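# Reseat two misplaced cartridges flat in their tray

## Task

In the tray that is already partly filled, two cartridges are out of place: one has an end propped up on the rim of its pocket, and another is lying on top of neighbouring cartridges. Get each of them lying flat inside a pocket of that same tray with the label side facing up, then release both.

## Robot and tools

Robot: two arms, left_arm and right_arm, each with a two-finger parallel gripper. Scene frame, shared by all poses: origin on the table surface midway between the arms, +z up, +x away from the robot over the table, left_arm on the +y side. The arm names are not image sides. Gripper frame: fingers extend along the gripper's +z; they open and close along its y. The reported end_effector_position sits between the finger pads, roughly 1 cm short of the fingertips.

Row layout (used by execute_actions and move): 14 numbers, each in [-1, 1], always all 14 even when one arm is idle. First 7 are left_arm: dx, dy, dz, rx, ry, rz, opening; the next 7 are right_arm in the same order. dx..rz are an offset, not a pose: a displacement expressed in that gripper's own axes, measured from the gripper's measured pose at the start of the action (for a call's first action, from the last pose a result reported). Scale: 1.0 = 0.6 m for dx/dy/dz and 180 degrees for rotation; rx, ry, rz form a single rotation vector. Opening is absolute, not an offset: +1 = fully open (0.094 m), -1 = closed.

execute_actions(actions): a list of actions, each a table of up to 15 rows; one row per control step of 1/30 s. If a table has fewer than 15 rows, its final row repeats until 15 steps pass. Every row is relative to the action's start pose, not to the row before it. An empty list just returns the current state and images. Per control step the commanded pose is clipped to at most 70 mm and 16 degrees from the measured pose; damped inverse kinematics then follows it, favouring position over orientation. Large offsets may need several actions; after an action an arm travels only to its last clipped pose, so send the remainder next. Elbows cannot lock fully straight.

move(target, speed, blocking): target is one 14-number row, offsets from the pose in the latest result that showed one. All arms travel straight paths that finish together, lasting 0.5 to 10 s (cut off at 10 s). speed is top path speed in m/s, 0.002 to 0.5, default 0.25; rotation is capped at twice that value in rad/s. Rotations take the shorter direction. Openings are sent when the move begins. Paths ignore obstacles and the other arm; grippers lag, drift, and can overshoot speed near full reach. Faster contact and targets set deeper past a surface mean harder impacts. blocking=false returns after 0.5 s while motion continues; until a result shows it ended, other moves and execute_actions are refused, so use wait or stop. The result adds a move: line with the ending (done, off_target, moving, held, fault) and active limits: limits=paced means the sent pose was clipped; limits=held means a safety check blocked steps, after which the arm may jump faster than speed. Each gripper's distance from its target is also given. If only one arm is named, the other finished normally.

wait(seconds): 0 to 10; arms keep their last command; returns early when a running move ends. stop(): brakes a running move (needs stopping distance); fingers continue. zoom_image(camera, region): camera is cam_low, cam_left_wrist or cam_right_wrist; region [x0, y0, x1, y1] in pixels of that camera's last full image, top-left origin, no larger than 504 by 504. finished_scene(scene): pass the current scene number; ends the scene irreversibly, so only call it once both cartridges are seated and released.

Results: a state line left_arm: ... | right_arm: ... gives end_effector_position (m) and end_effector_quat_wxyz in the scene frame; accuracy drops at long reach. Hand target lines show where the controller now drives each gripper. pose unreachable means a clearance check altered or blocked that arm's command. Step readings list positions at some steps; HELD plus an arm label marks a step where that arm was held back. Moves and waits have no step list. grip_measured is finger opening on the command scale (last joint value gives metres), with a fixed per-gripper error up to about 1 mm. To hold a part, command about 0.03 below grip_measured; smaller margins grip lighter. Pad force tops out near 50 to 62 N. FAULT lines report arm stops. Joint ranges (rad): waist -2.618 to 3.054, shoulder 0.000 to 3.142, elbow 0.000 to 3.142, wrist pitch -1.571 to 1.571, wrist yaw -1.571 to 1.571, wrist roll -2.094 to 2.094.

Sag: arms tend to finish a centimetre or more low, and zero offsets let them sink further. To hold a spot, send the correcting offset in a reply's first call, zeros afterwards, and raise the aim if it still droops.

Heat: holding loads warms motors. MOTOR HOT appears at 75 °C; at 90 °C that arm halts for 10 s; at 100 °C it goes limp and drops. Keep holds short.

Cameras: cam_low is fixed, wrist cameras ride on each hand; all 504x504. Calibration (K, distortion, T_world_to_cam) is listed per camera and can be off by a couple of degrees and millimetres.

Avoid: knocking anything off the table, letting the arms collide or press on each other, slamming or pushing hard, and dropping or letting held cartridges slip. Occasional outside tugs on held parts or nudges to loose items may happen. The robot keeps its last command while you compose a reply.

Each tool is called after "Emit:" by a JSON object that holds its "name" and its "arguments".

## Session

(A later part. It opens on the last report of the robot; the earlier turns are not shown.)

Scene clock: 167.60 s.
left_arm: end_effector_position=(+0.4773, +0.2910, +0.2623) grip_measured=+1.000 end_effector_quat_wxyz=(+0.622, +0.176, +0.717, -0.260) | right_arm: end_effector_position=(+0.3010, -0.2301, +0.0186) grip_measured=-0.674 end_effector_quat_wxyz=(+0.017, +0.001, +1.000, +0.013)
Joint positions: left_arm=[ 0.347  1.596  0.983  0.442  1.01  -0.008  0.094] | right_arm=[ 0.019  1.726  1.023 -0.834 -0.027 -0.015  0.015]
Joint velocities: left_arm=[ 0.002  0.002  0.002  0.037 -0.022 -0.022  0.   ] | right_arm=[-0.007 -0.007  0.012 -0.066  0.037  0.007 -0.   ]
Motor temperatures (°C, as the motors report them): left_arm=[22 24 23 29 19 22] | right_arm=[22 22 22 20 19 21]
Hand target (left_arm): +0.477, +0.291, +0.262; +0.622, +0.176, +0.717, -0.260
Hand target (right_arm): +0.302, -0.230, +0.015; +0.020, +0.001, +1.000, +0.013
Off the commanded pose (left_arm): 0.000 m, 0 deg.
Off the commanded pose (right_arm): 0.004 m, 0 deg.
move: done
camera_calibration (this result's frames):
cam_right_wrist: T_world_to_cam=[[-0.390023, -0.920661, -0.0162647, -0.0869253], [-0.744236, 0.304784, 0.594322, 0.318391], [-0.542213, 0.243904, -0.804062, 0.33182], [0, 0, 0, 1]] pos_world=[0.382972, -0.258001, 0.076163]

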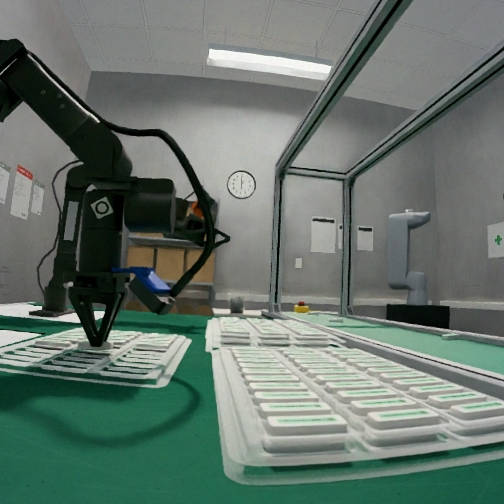

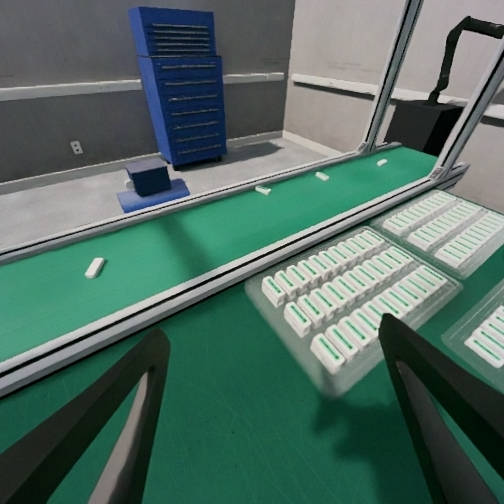

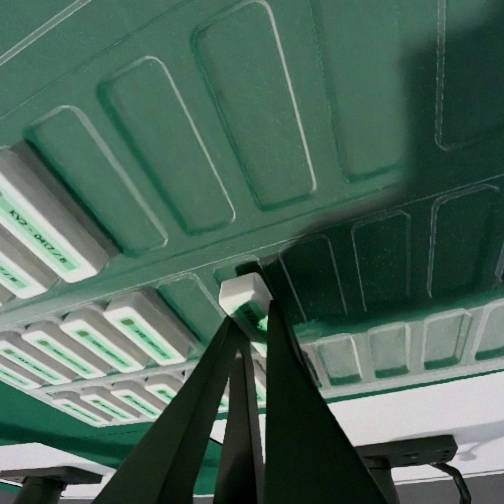

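Emit:
{"name": "move", "arguments": {"target": [0,0,0,0,0,0,1,-0.013,-0.005,-0.002,0,-0.014,0,-0.7], "speed": 0.015}}

Emit:
{"name": "zoom_image", "arguments": {"camera": "cam_low", "region": [30,290,170,370]}}

Emit:
{"name": "zoom_image", "arguments": {"camera": "cam_right_wrist", "region": [150,200,370,400]}}

Scene clock: 175.63 s.
left_arm: end_effector_position=(+0.4773, +0.2910, +0.2623) grip_measured=+1.000 end_effector_quat_wxyz=(+0.622, +0.176, +0.717, -0.260) | right_arm: end_effector_position=(+0.3027, -0.2301, +0.0186) grip_measured=-0.674 end_effector_quat_wxyz=(+0.020, +0.001, +1.000, +0.013)
Joint positions: left_arm=[ 0.347  1.596  0.983  0.442  1.01  -0.008  0.094] | right_arm=[ 0.019  1.726  1.023 -0.828 -0.027 -0.016  0.015]
Joint velocities: left_arm=[ 0.002 -0.002  0.012 -0.051 -0.11  -0.037  0.   ] | right_arm=[ 0.012 -0.002 -0.002  0.051 -0.022  0.022  0.   ]
Motor temperatures (°C, as the motors report them): left_arm=[22 24 23 29 19 22] | right_arm=[22 22 21 20 19 21]
Hand target (left_arm): +0.477, +0.291, +0.262; +0.622, +0.176, +0.717, -0.260
Hand target (right_arm): +0.309, -0.233, +0.020; +0.039, +0.002, +0.999, +0.013
Off the commanded pose (left_arm): 0.000 m, 0 deg.
Off the commanded pose (right_arm): 0.007 m, 2 deg.
move: done
camera_calibration (this result's frames):
cam_right_wrist: T_world_to_cam=[[-0.388849, -0.92111, -0.0187935, -0.0866996], [-0.748664, 0.304031, 0.589124, 0.320897], [-0.536934, 0.243151, -0.807824, 0.3311], [0, 0, 0, 1]] pos_world=[0.38431, -0.25793, 0.076793]

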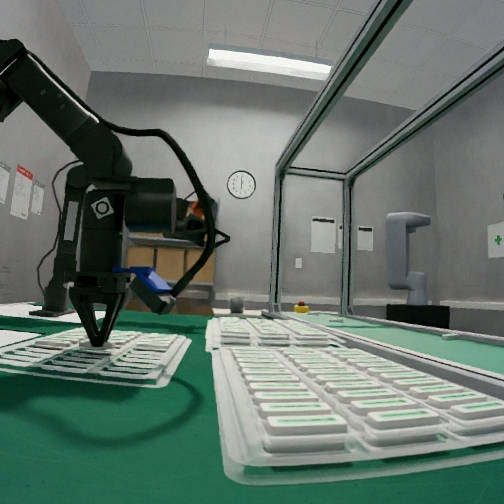

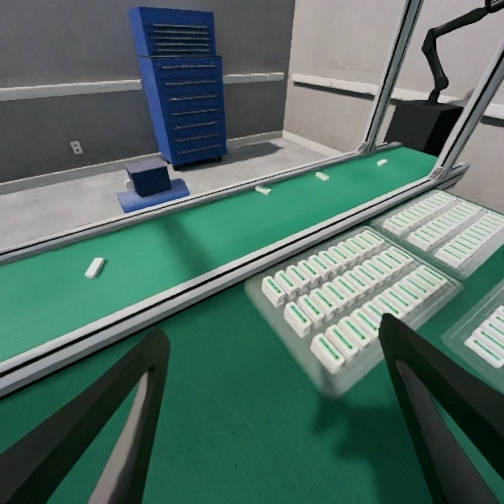

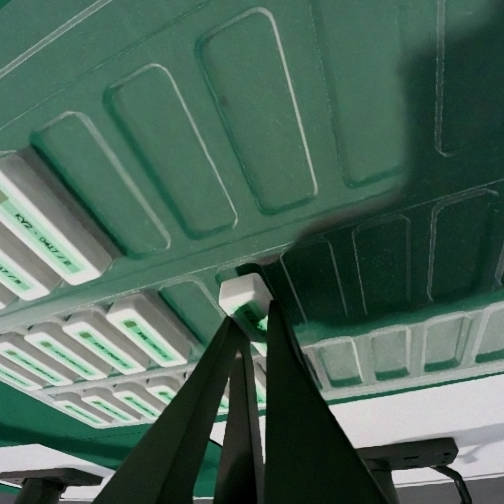

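Region (30, 290, 170, 370) of cam_low's 504x504 image, scaled by 3.600, with more detail than that image has; it fills the top 288 rows of this view, and the rest is white.

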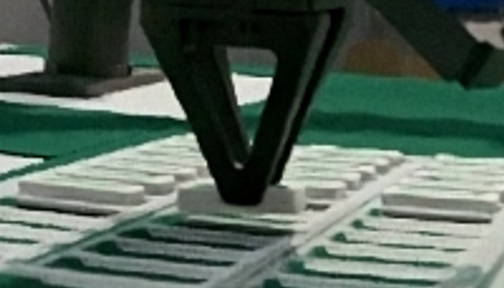

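Region (150, 200, 370, 400) of cam_right_wrist's 504x504 image, scaled by 2.291, with more detail than that image has; it fills the top 458 rows of this view, and the rest is white.

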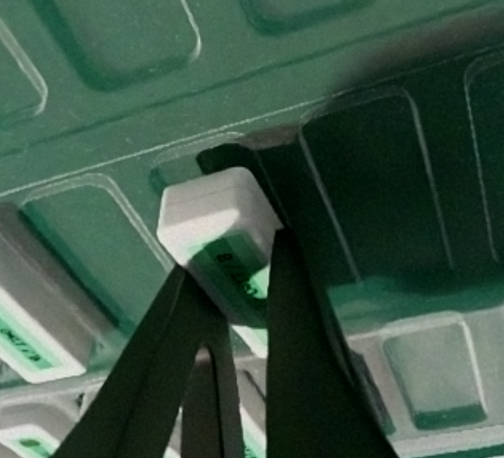

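Emit:
{"name": "move", "arguments": {"target": [0,0,0,0,0,0,1,-0.013,-0.007,0.007,0,-0.012,0,-0.7], "speed": 0.015}}

Emit:
{"name": "zoom_image", "arguments": {"camera": "cam_low", "region": [30,290,170,370]}}

Emit:
{"name": "zoom_image", "arguments": {"camera": "cam_right_wrist", "region": [150,200,370,400]}}

Scene clock: 185.83 s.
left_arm: end_effector_position=(+0.4773, +0.2910, +0.2623) grip_measured=+1.000 end_effector_quat_wxyz=(+0.622, +0.176, +0.717, -0.260) | right_arm: end_effector_position=(+0.3080, -0.2307, +0.0189) grip_measured=-0.674 end_effector_quat_wxyz=(+0.031, +0.001, +0.999, +0.014)
Joint positions: left_arm=[ 0.347  1.596  0.983  0.442  1.01  -0.008  0.094] | right_arm=[ 0.016  1.726  1.023 -0.806 -0.03  -0.019  0.015]
Joint velocities: left_arm=[-0.007  0.002 -0.002  0.007  0.007 -0.051  0.   ] | right_arm=[ 0.002 -0.002 -0.007 -0.007  0.022 -0.037 -0.   ]
Motor temperatures (°C, as the motors report them): left_arm=[22 25 23 29 19 22] | right_arm=[22 22 22 20 19 21]
Hand target (left_arm): +0.477, +0.291, +0.262; +0.622, +0.176, +0.717, -0.260
Hand target (right_arm): +0.310, -0.234, +0.015; +0.039, +0.001, +0.999, +0.013
Off the commanded pose (left_arm): 0.000 m, 0 deg.
Off the commanded pose (right_arm): 0.006 m, 1 deg.
move: done
camera_calibration (this result's frames):
cam_right_wrist: T_world_to_cam=[[-0.388873, -0.92081, -0.0297695, -0.0849315], [-0.760992, 0.302831, 0.573746, 0.328713], [-0.519296, 0.245769, -0.818492, 0.32971], [0, 0, 0, 1]] pos_world=[0.388338, -0.258783, 0.0787384]

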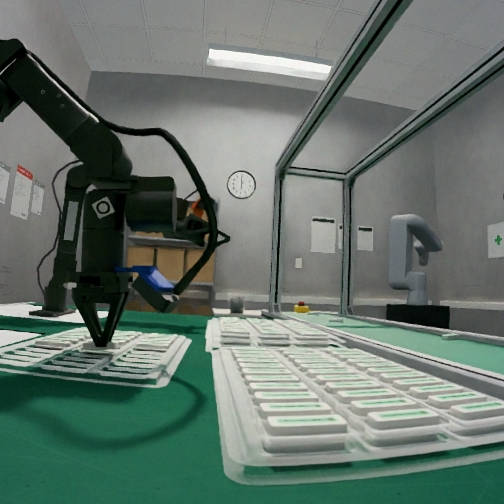

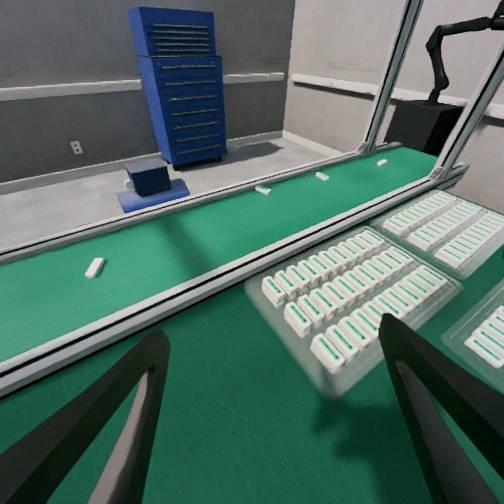

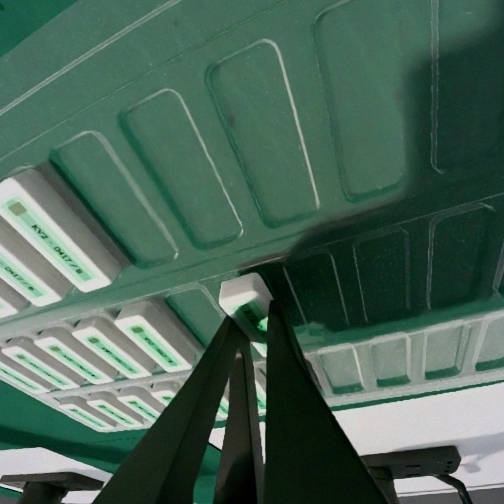

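Region (30, 290, 170, 370) of cam_low's 504x504 image, scaled by 3.600, with more detail than that image has; it fills the top 288 rows of this view, and the rest is white.

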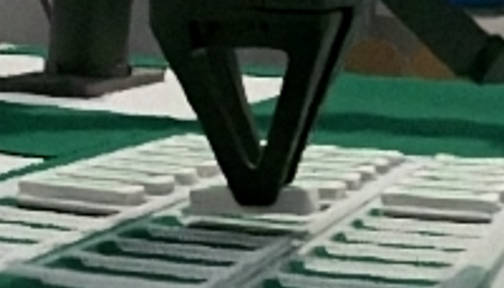

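Region (150, 200, 370, 400) of cam_right_wrist's 504x504 image, scaled by 2.291, with more detail than that image has; it fills the top 458 rows of this view, and the rest is white.

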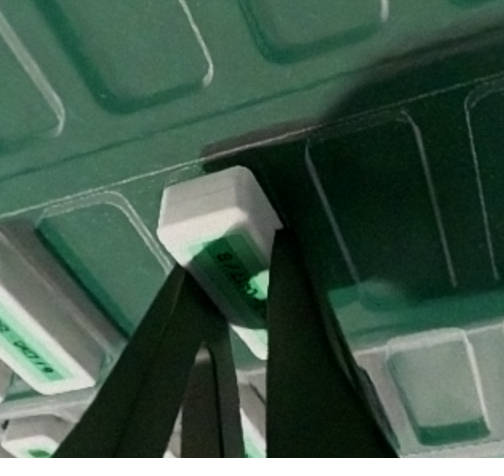

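Emit:
{"name": "move", "arguments": {"target": [0,0,0,0,0,0,1,0.007,-0.006,0,0,0.0055,0,-0.7], "speed": 0.01}}

Emit:
{"name": "zoom_image", "arguments": {"camera": "cam_right_wrist", "region": [150,200,370,400]}}

Scene clock: 191.70 s.
left_arm: end_effector_position=(+0.4773, +0.2910, +0.2623) grip_measured=+1.000 end_effector_quat_wxyz=(+0.622, +0.176, +0.717, -0.260) | right_arm: end_effector_position=(+0.3079, -0.2306, +0.0189) grip_measured=-0.674 end_effector_quat_wxyz=(+0.031, -0.001, +0.999, +0.015)
Joint positions: left_arm=[ 0.347  1.596  0.983  0.442  1.01  -0.008  0.094] | right_arm=[ 0.016  1.726  1.023 -0.807 -0.031 -0.023  0.015]
Joint velocities: left_arm=[ 0.002 -0.002  0.012  0.007  0.051  0.007  0.   ] | right_arm=[ 0.017 -0.012 -0.017 -0.022 -0.007  0.007 -0.   ]
Motor temperatures (°C, as the motors report them): left_arm=[22 25 23 29 19 22] | right_arm=[22 22 22 20 19 21]
Hand target (left_arm): +0.477, +0.291, +0.262; +0.622, +0.176, +0.717, -0.260
Hand target (right_arm): +0.304, -0.234, +0.019; +0.023, +0.001, +1.000, +0.015
Off the commanded pose (left_arm): 0.000 m, 0 deg.
Off the commanded pose (right_arm): 0.005 m, 1 deg.
move: done
camera_calibration (this result's frames):
cam_right_wrist: T_world_to_cam=[[-0.385342, -0.922285, -0.0300236, -0.0862977], [-0.761788, 0.299586, 0.574393, 0.328018], [-0.520759, 0.244209, -0.818029, 0.329655], [0, 0, 0, 1]] pos_world=[0.388297, -0.258365, 0.078665]

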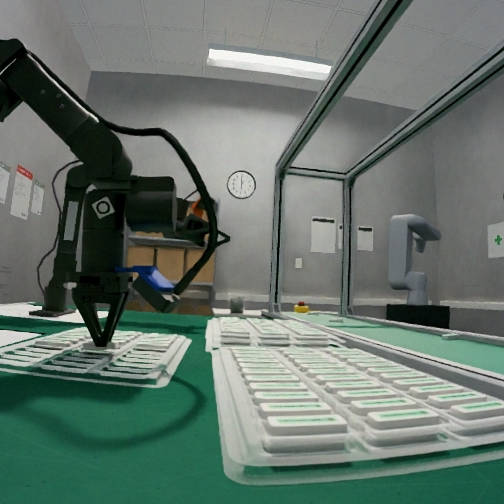

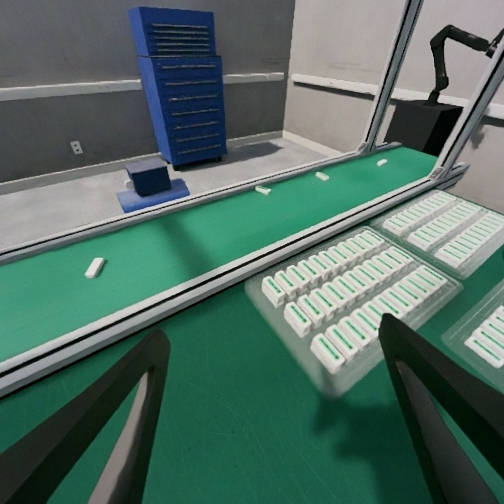

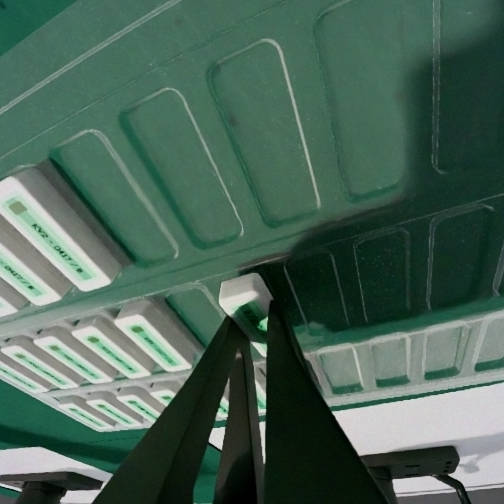

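Region (150, 200, 370, 400) of cam_right_wrist's 504x504 image, scaled by 2.291, with more detail than that image has; it fills the top 458 rows of this view, and the rest is white.

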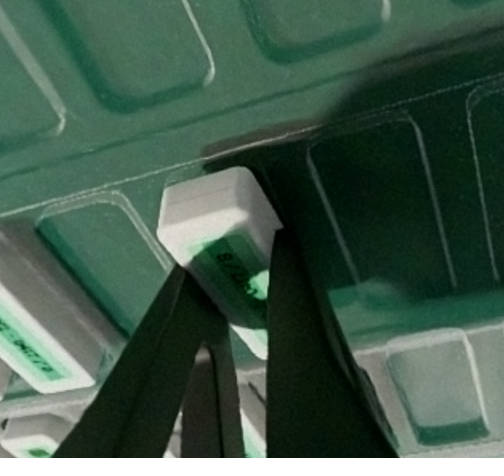

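Emit:
{"name": "move", "arguments": {"target": [0,0,0,0,0,0,1,0.012,-0.008,-0.001,0,0.009,0.003,-0.7], "speed": 0.01}}

Emit:
{"name": "zoom_image", "arguments": {"camera": "cam_right_wrist", "region": [150,200,370,400]}}

Scene clock: 197.47 s.
left_arm: end_effector_position=(+0.4773, +0.2910, +0.2623) grip_measured=+1.000 end_effector_quat_wxyz=(+0.622, +0.176, +0.717, -0.260) | right_arm: end_effector_position=(+0.3054, -0.2322, +0.0188) grip_measured=-0.674 end_effector_quat_wxyz=(+0.026, +0.003, +1.000, +0.017)
Joint positions: left_arm=[ 0.347  1.596  0.983  0.442  1.01  -0.008  0.094] | right_arm=[ 0.008  1.726  1.023 -0.817 -0.035 -0.024  0.015]
Joint velocities: left_arm=[ 0.002 -0.007 -0.027  0.007 -0.037  0.007  0.   ] | right_arm=[-0.012 -0.017 -0.007 -0.022 -0.066 -0.037  0.   ]
Motor temperatures (°C, as the motors report them): left_arm=[22 25 23 29 19 22] | right_arm=[22 22 22 20 19 21]
Hand target (left_arm): +0.477, +0.291, +0.262; +0.622, +0.176, +0.717, -0.260
Hand target (right_arm): +0.301, -0.235, +0.019; +0.017, +0.004, +1.000, +0.015
Off the commanded pose (left_arm): 0.000 m, 0 deg.
Off the commanded pose (right_arm): 0.006 m, 1 deg.
move: done
camera_calibration (this result's frames):
cam_right_wrist: T_world_to_cam=[[-0.392447, -0.919276, -0.0302924, -0.0858413], [-0.753894, 0.302628, 0.583147, 0.324823], [-0.526906, 0.251692, -0.811801, 0.332174], [0, 0, 0, 1]] pos_world=[0.386218, -0.260818, 0.0776394]

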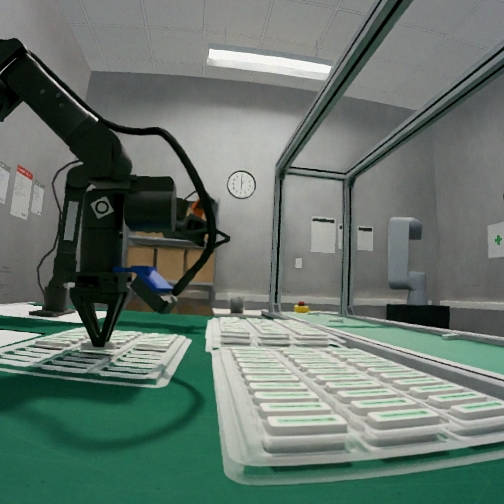

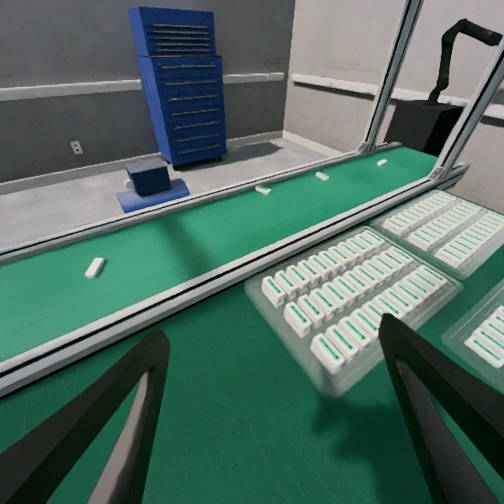

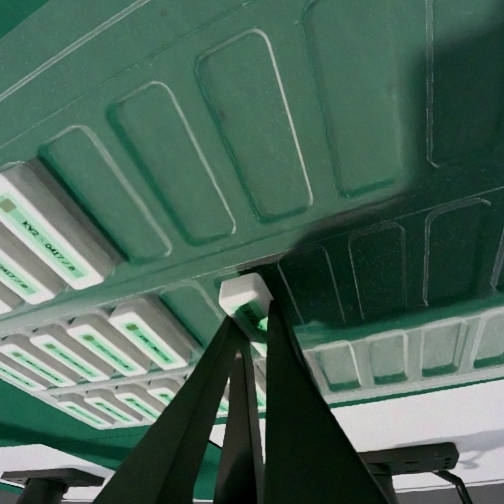

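Region (150, 200, 370, 400) of cam_right_wrist's 504x504 image, scaled by 2.291, with more detail than that image has; it fills the top 458 rows of this view, and the rest is white.

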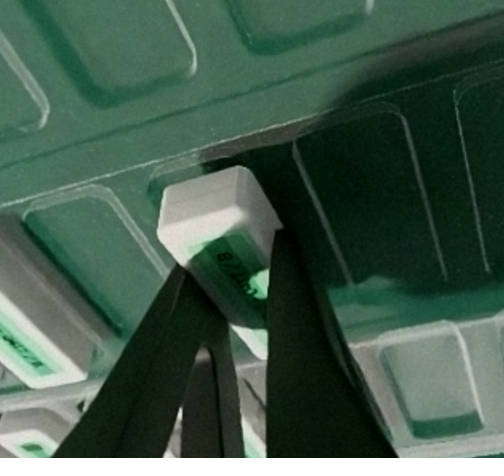

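Emit:
{"name": "move", "arguments": {"target": [0,0,0,0,0,0,1,0,0,0.01,0,0,0,-0.7], "speed": 0.01}}

Emit:
{"name": "move", "arguments": {"target": [0,0,0,0,0,0,1,0,0,0,0,0,0,-0.4]}}

Emit:
{"name": "move", "arguments": {"target": [0,0,0,0,0,0,1,0,0,-0.07,0,0,0,-0.1], "speed": 0.08}}

Emit:
{"name": "zoom_image", "arguments": {"camera": "cam_low", "region": [30,290,170,370]}}

Scene clock: 204.67 s.
left_arm: end_effector_position=(+0.4773, +0.2910, +0.2623) grip_measured=+1.000 end_effector_quat_wxyz=(+0.622, +0.176, +0.717, -0.260) | right_arm: end_effector_position=(+0.3055, -0.2322, +0.0188) grip_measured=-0.674 end_effector_quat_wxyz=(+0.026, +0.003, +1.000, +0.017)
Joint positions: left_arm=[ 0.347  1.596  0.983  0.442  1.01  -0.008  0.094] | right_arm=[ 0.008  1.726  1.023 -0.816 -0.035 -0.024  0.015]
Joint velocities: left_arm=[ 0.002 -0.002 -0.002  0.037 -0.051 -0.022  0.   ] | right_arm=[-0.012  0.017  0.002 -0.007  0.007 -0.081  0.   ]
Motor temperatures (°C, as the motors report them): left_arm=[22 25 23 30 19 22] | right_arm=[22 22 22 20 19 21]
Hand target (left_arm): +0.477, +0.291, +0.262; +0.622, +0.176, +0.717, -0.260
Hand target (right_arm): +0.306, -0.232, +0.013; +0.026, +0.003, +1.000, +0.017
Off the commanded pose (left_arm): 0.000 m, 0 deg.
Off the commanded pose (right_arm): 0.006 m, 0 deg.
move: done
camera_calibration (this result's frames):
cam_right_wrist: T_world_to_cam=[[-0.392436, -0.919276, -0.0304314, -0.0858076], [-0.754116, 0.302635, 0.582856, 0.324968], [-0.526596, 0.251682, -0.812005, 0.332136], [0, 0, 0, 1]] pos_world=[0.386291, -0.26082, 0.0776753]

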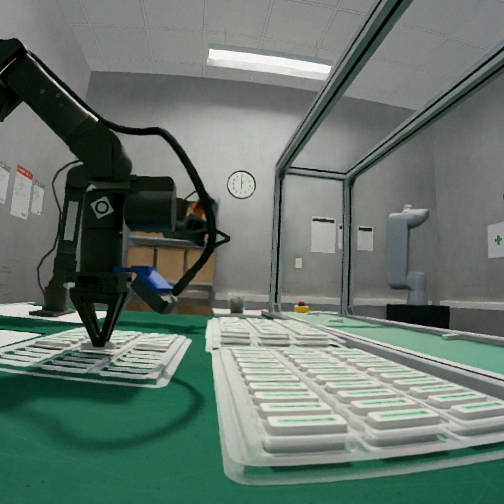

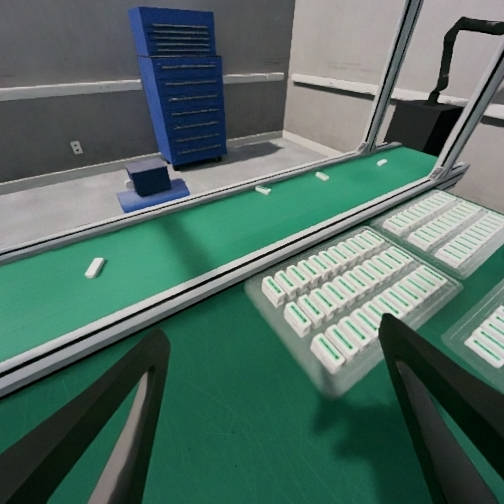

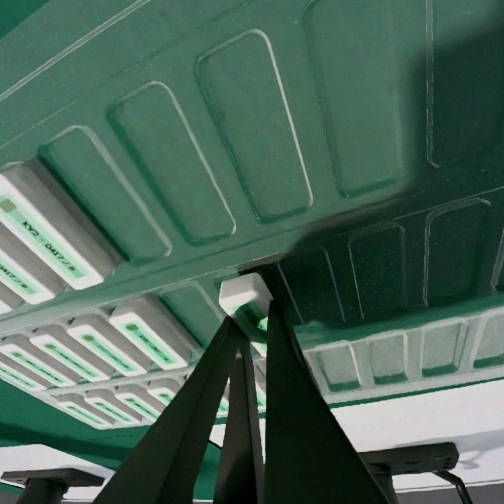

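Scene clock: 205.17 s.
left_arm: end_effector_position=(+0.4773, +0.2910, +0.2623) grip_measured=+1.000 end_effector_quat_wxyz=(+0.622, +0.176, +0.717, -0.260) | right_arm: end_effector_position=(+0.3055, -0.2322, +0.0188) grip_measured=-0.403 end_effector_quat_wxyz=(+0.026, +0.003, +1.000, +0.017)
Joint positions: left_arm=[ 0.347  1.596  0.983  0.442  1.01  -0.008  0.094] | right_arm=[ 0.008  1.726  1.023 -0.816 -0.035 -0.024  0.028]
Joint velocities: left_arm=[ 0.007 -0.022  0.027  0.037 -0.007 -0.022  0.   ] | right_arm=[ 0.002  0.007  0.012 -0.066 -0.022  0.037 -0.001]
Motor temperatures (°C, as the motors report them): left_arm=[22 25 23 30 19 22] | right_arm=[22 22 22 20 19 21]
Hand target (left_arm): +0.477, +0.291, +0.262; +0.622, +0.176, +0.717, -0.260
Hand target (right_arm): +0.306, -0.232, +0.019; +0.026, +0.003, +1.000, +0.017
Off the commanded pose (left_arm): 0.000 m, 0 deg.
Off the commanded pose (right_arm): 0.000 m, 0 deg.
move: done
camera_calibration (this result's frames):
cam_right_wrist: T_world_to_cam=[[-0.392436, -0.919276, -0.0304314, -0.0858076], [-0.754116, 0.302635, 0.582856, 0.324968], [-0.526596, 0.251682, -0.812005, 0.332136], [0, 0, 0, 1]] pos_world=[0.386291, -0.26082, 0.0776753]

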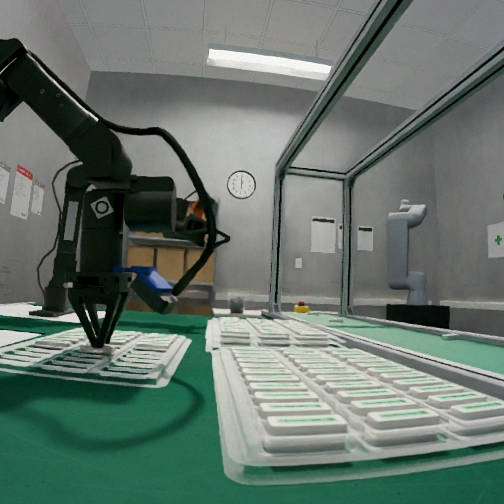

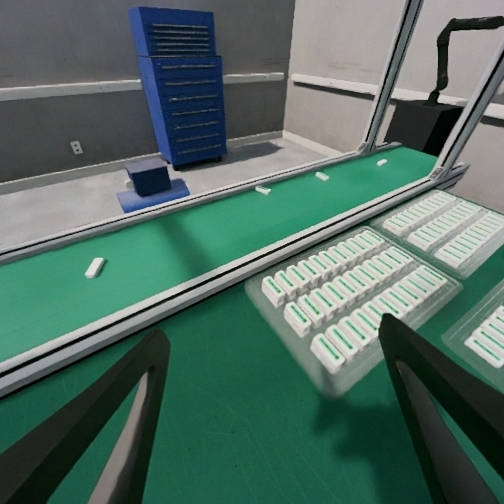

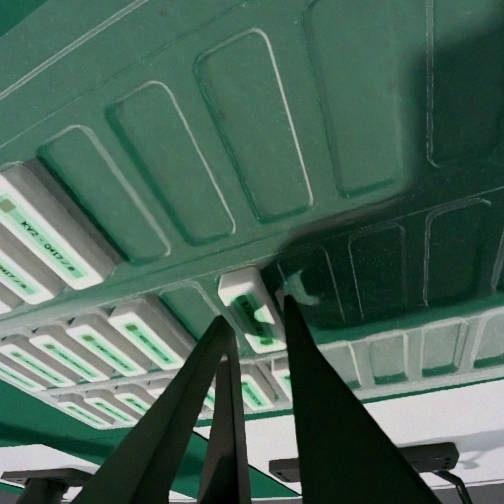

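Scene clock: 206.23 s.
left_arm: end_effector_position=(+0.4773, +0.2910, +0.2623) grip_measured=+1.000 end_effector_quat_wxyz=(+0.622, +0.176, +0.717, -0.260) | right_arm: end_effector_position=(+0.2951, -0.2319, +0.0470) grip_measured=-0.103 end_effector_quat_wxyz=(+0.007, +0.003, +1.000, +0.017)
Joint positions: left_arm=[ 0.347  1.596  0.983  0.442  1.01  -0.008  0.094] | right_arm=[ 0.008  1.678  1.091 -0.971 -0.035 -0.024  0.042]
Joint velocities: left_arm=[-0.007 -0.002 -0.012  0.007 -0.066 -0.037  0.   ] | right_arm=[-0.002 -0.007  0.012  0.11   0.007  0.022  0.001]
Motor temperatures (°C, as the motors report them): left_arm=[22 25 23 30 19 22] | right_arm=[22 22 22 20 19 21]
Hand target (left_arm): +0.477, +0.291, +0.262; +0.622, +0.176, +0.717, -0.260
Hand target (right_arm): +0.304, -0.234, +0.060; +0.026, +0.003, +1.000, +0.017
Off the commanded pose (left_arm): 0.000 m, 0 deg.
Off the commanded pose (right_arm): 0.016 m, 2 deg.
move: off_target (right_arm)
camera_calibration (this result's frames):
cam_right_wrist: T_world_to_cam=[[-0.393331, -0.919249, -0.0165131, -0.089136], [-0.731342, 0.301943, 0.61153, 0.292325], [-0.557162, 0.25261, -0.791049, 0.357729], [0, 0, 0, 1]] pos_world=[0.378042, -0.26057, 0.102744]

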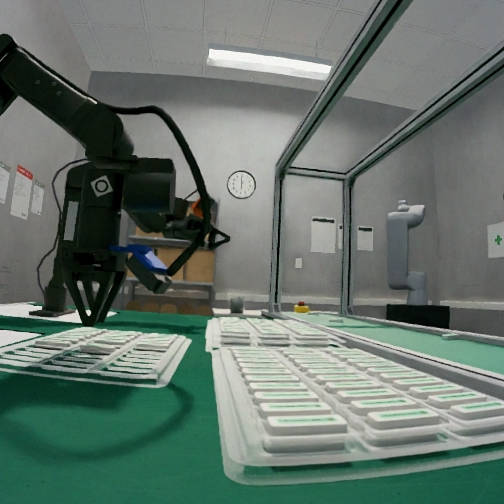

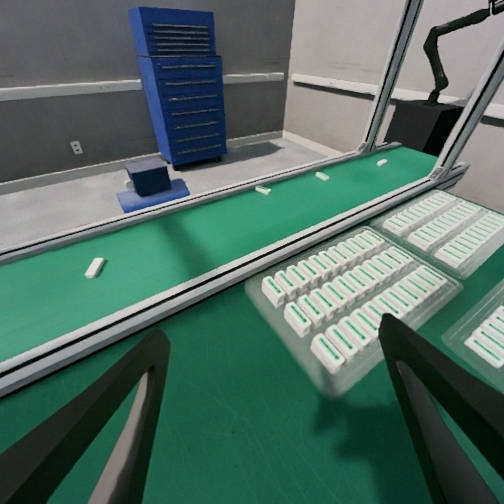

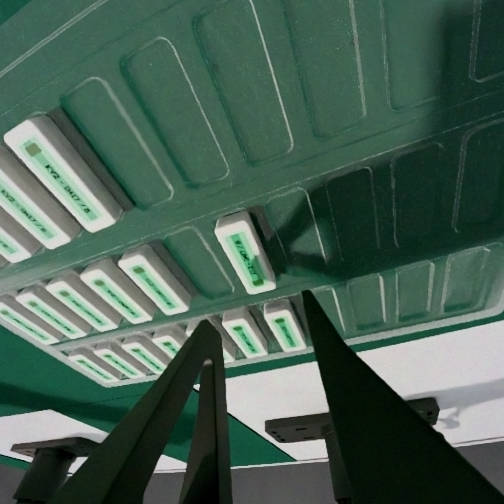

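Region (30, 290, 170, 370) of cam_low's 504x504 image, scaled by 3.600, with more detail than that image has; it fills the top 288 rows of this view, and the rest is white.

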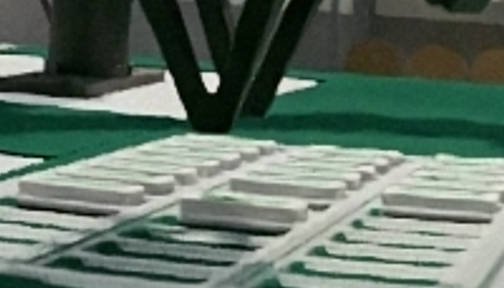

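Seated (reversed direction, not required).

Emit:
{"name": "finished_scene", "arguments": {"scene": 1}}

The scene is finished: the task was done.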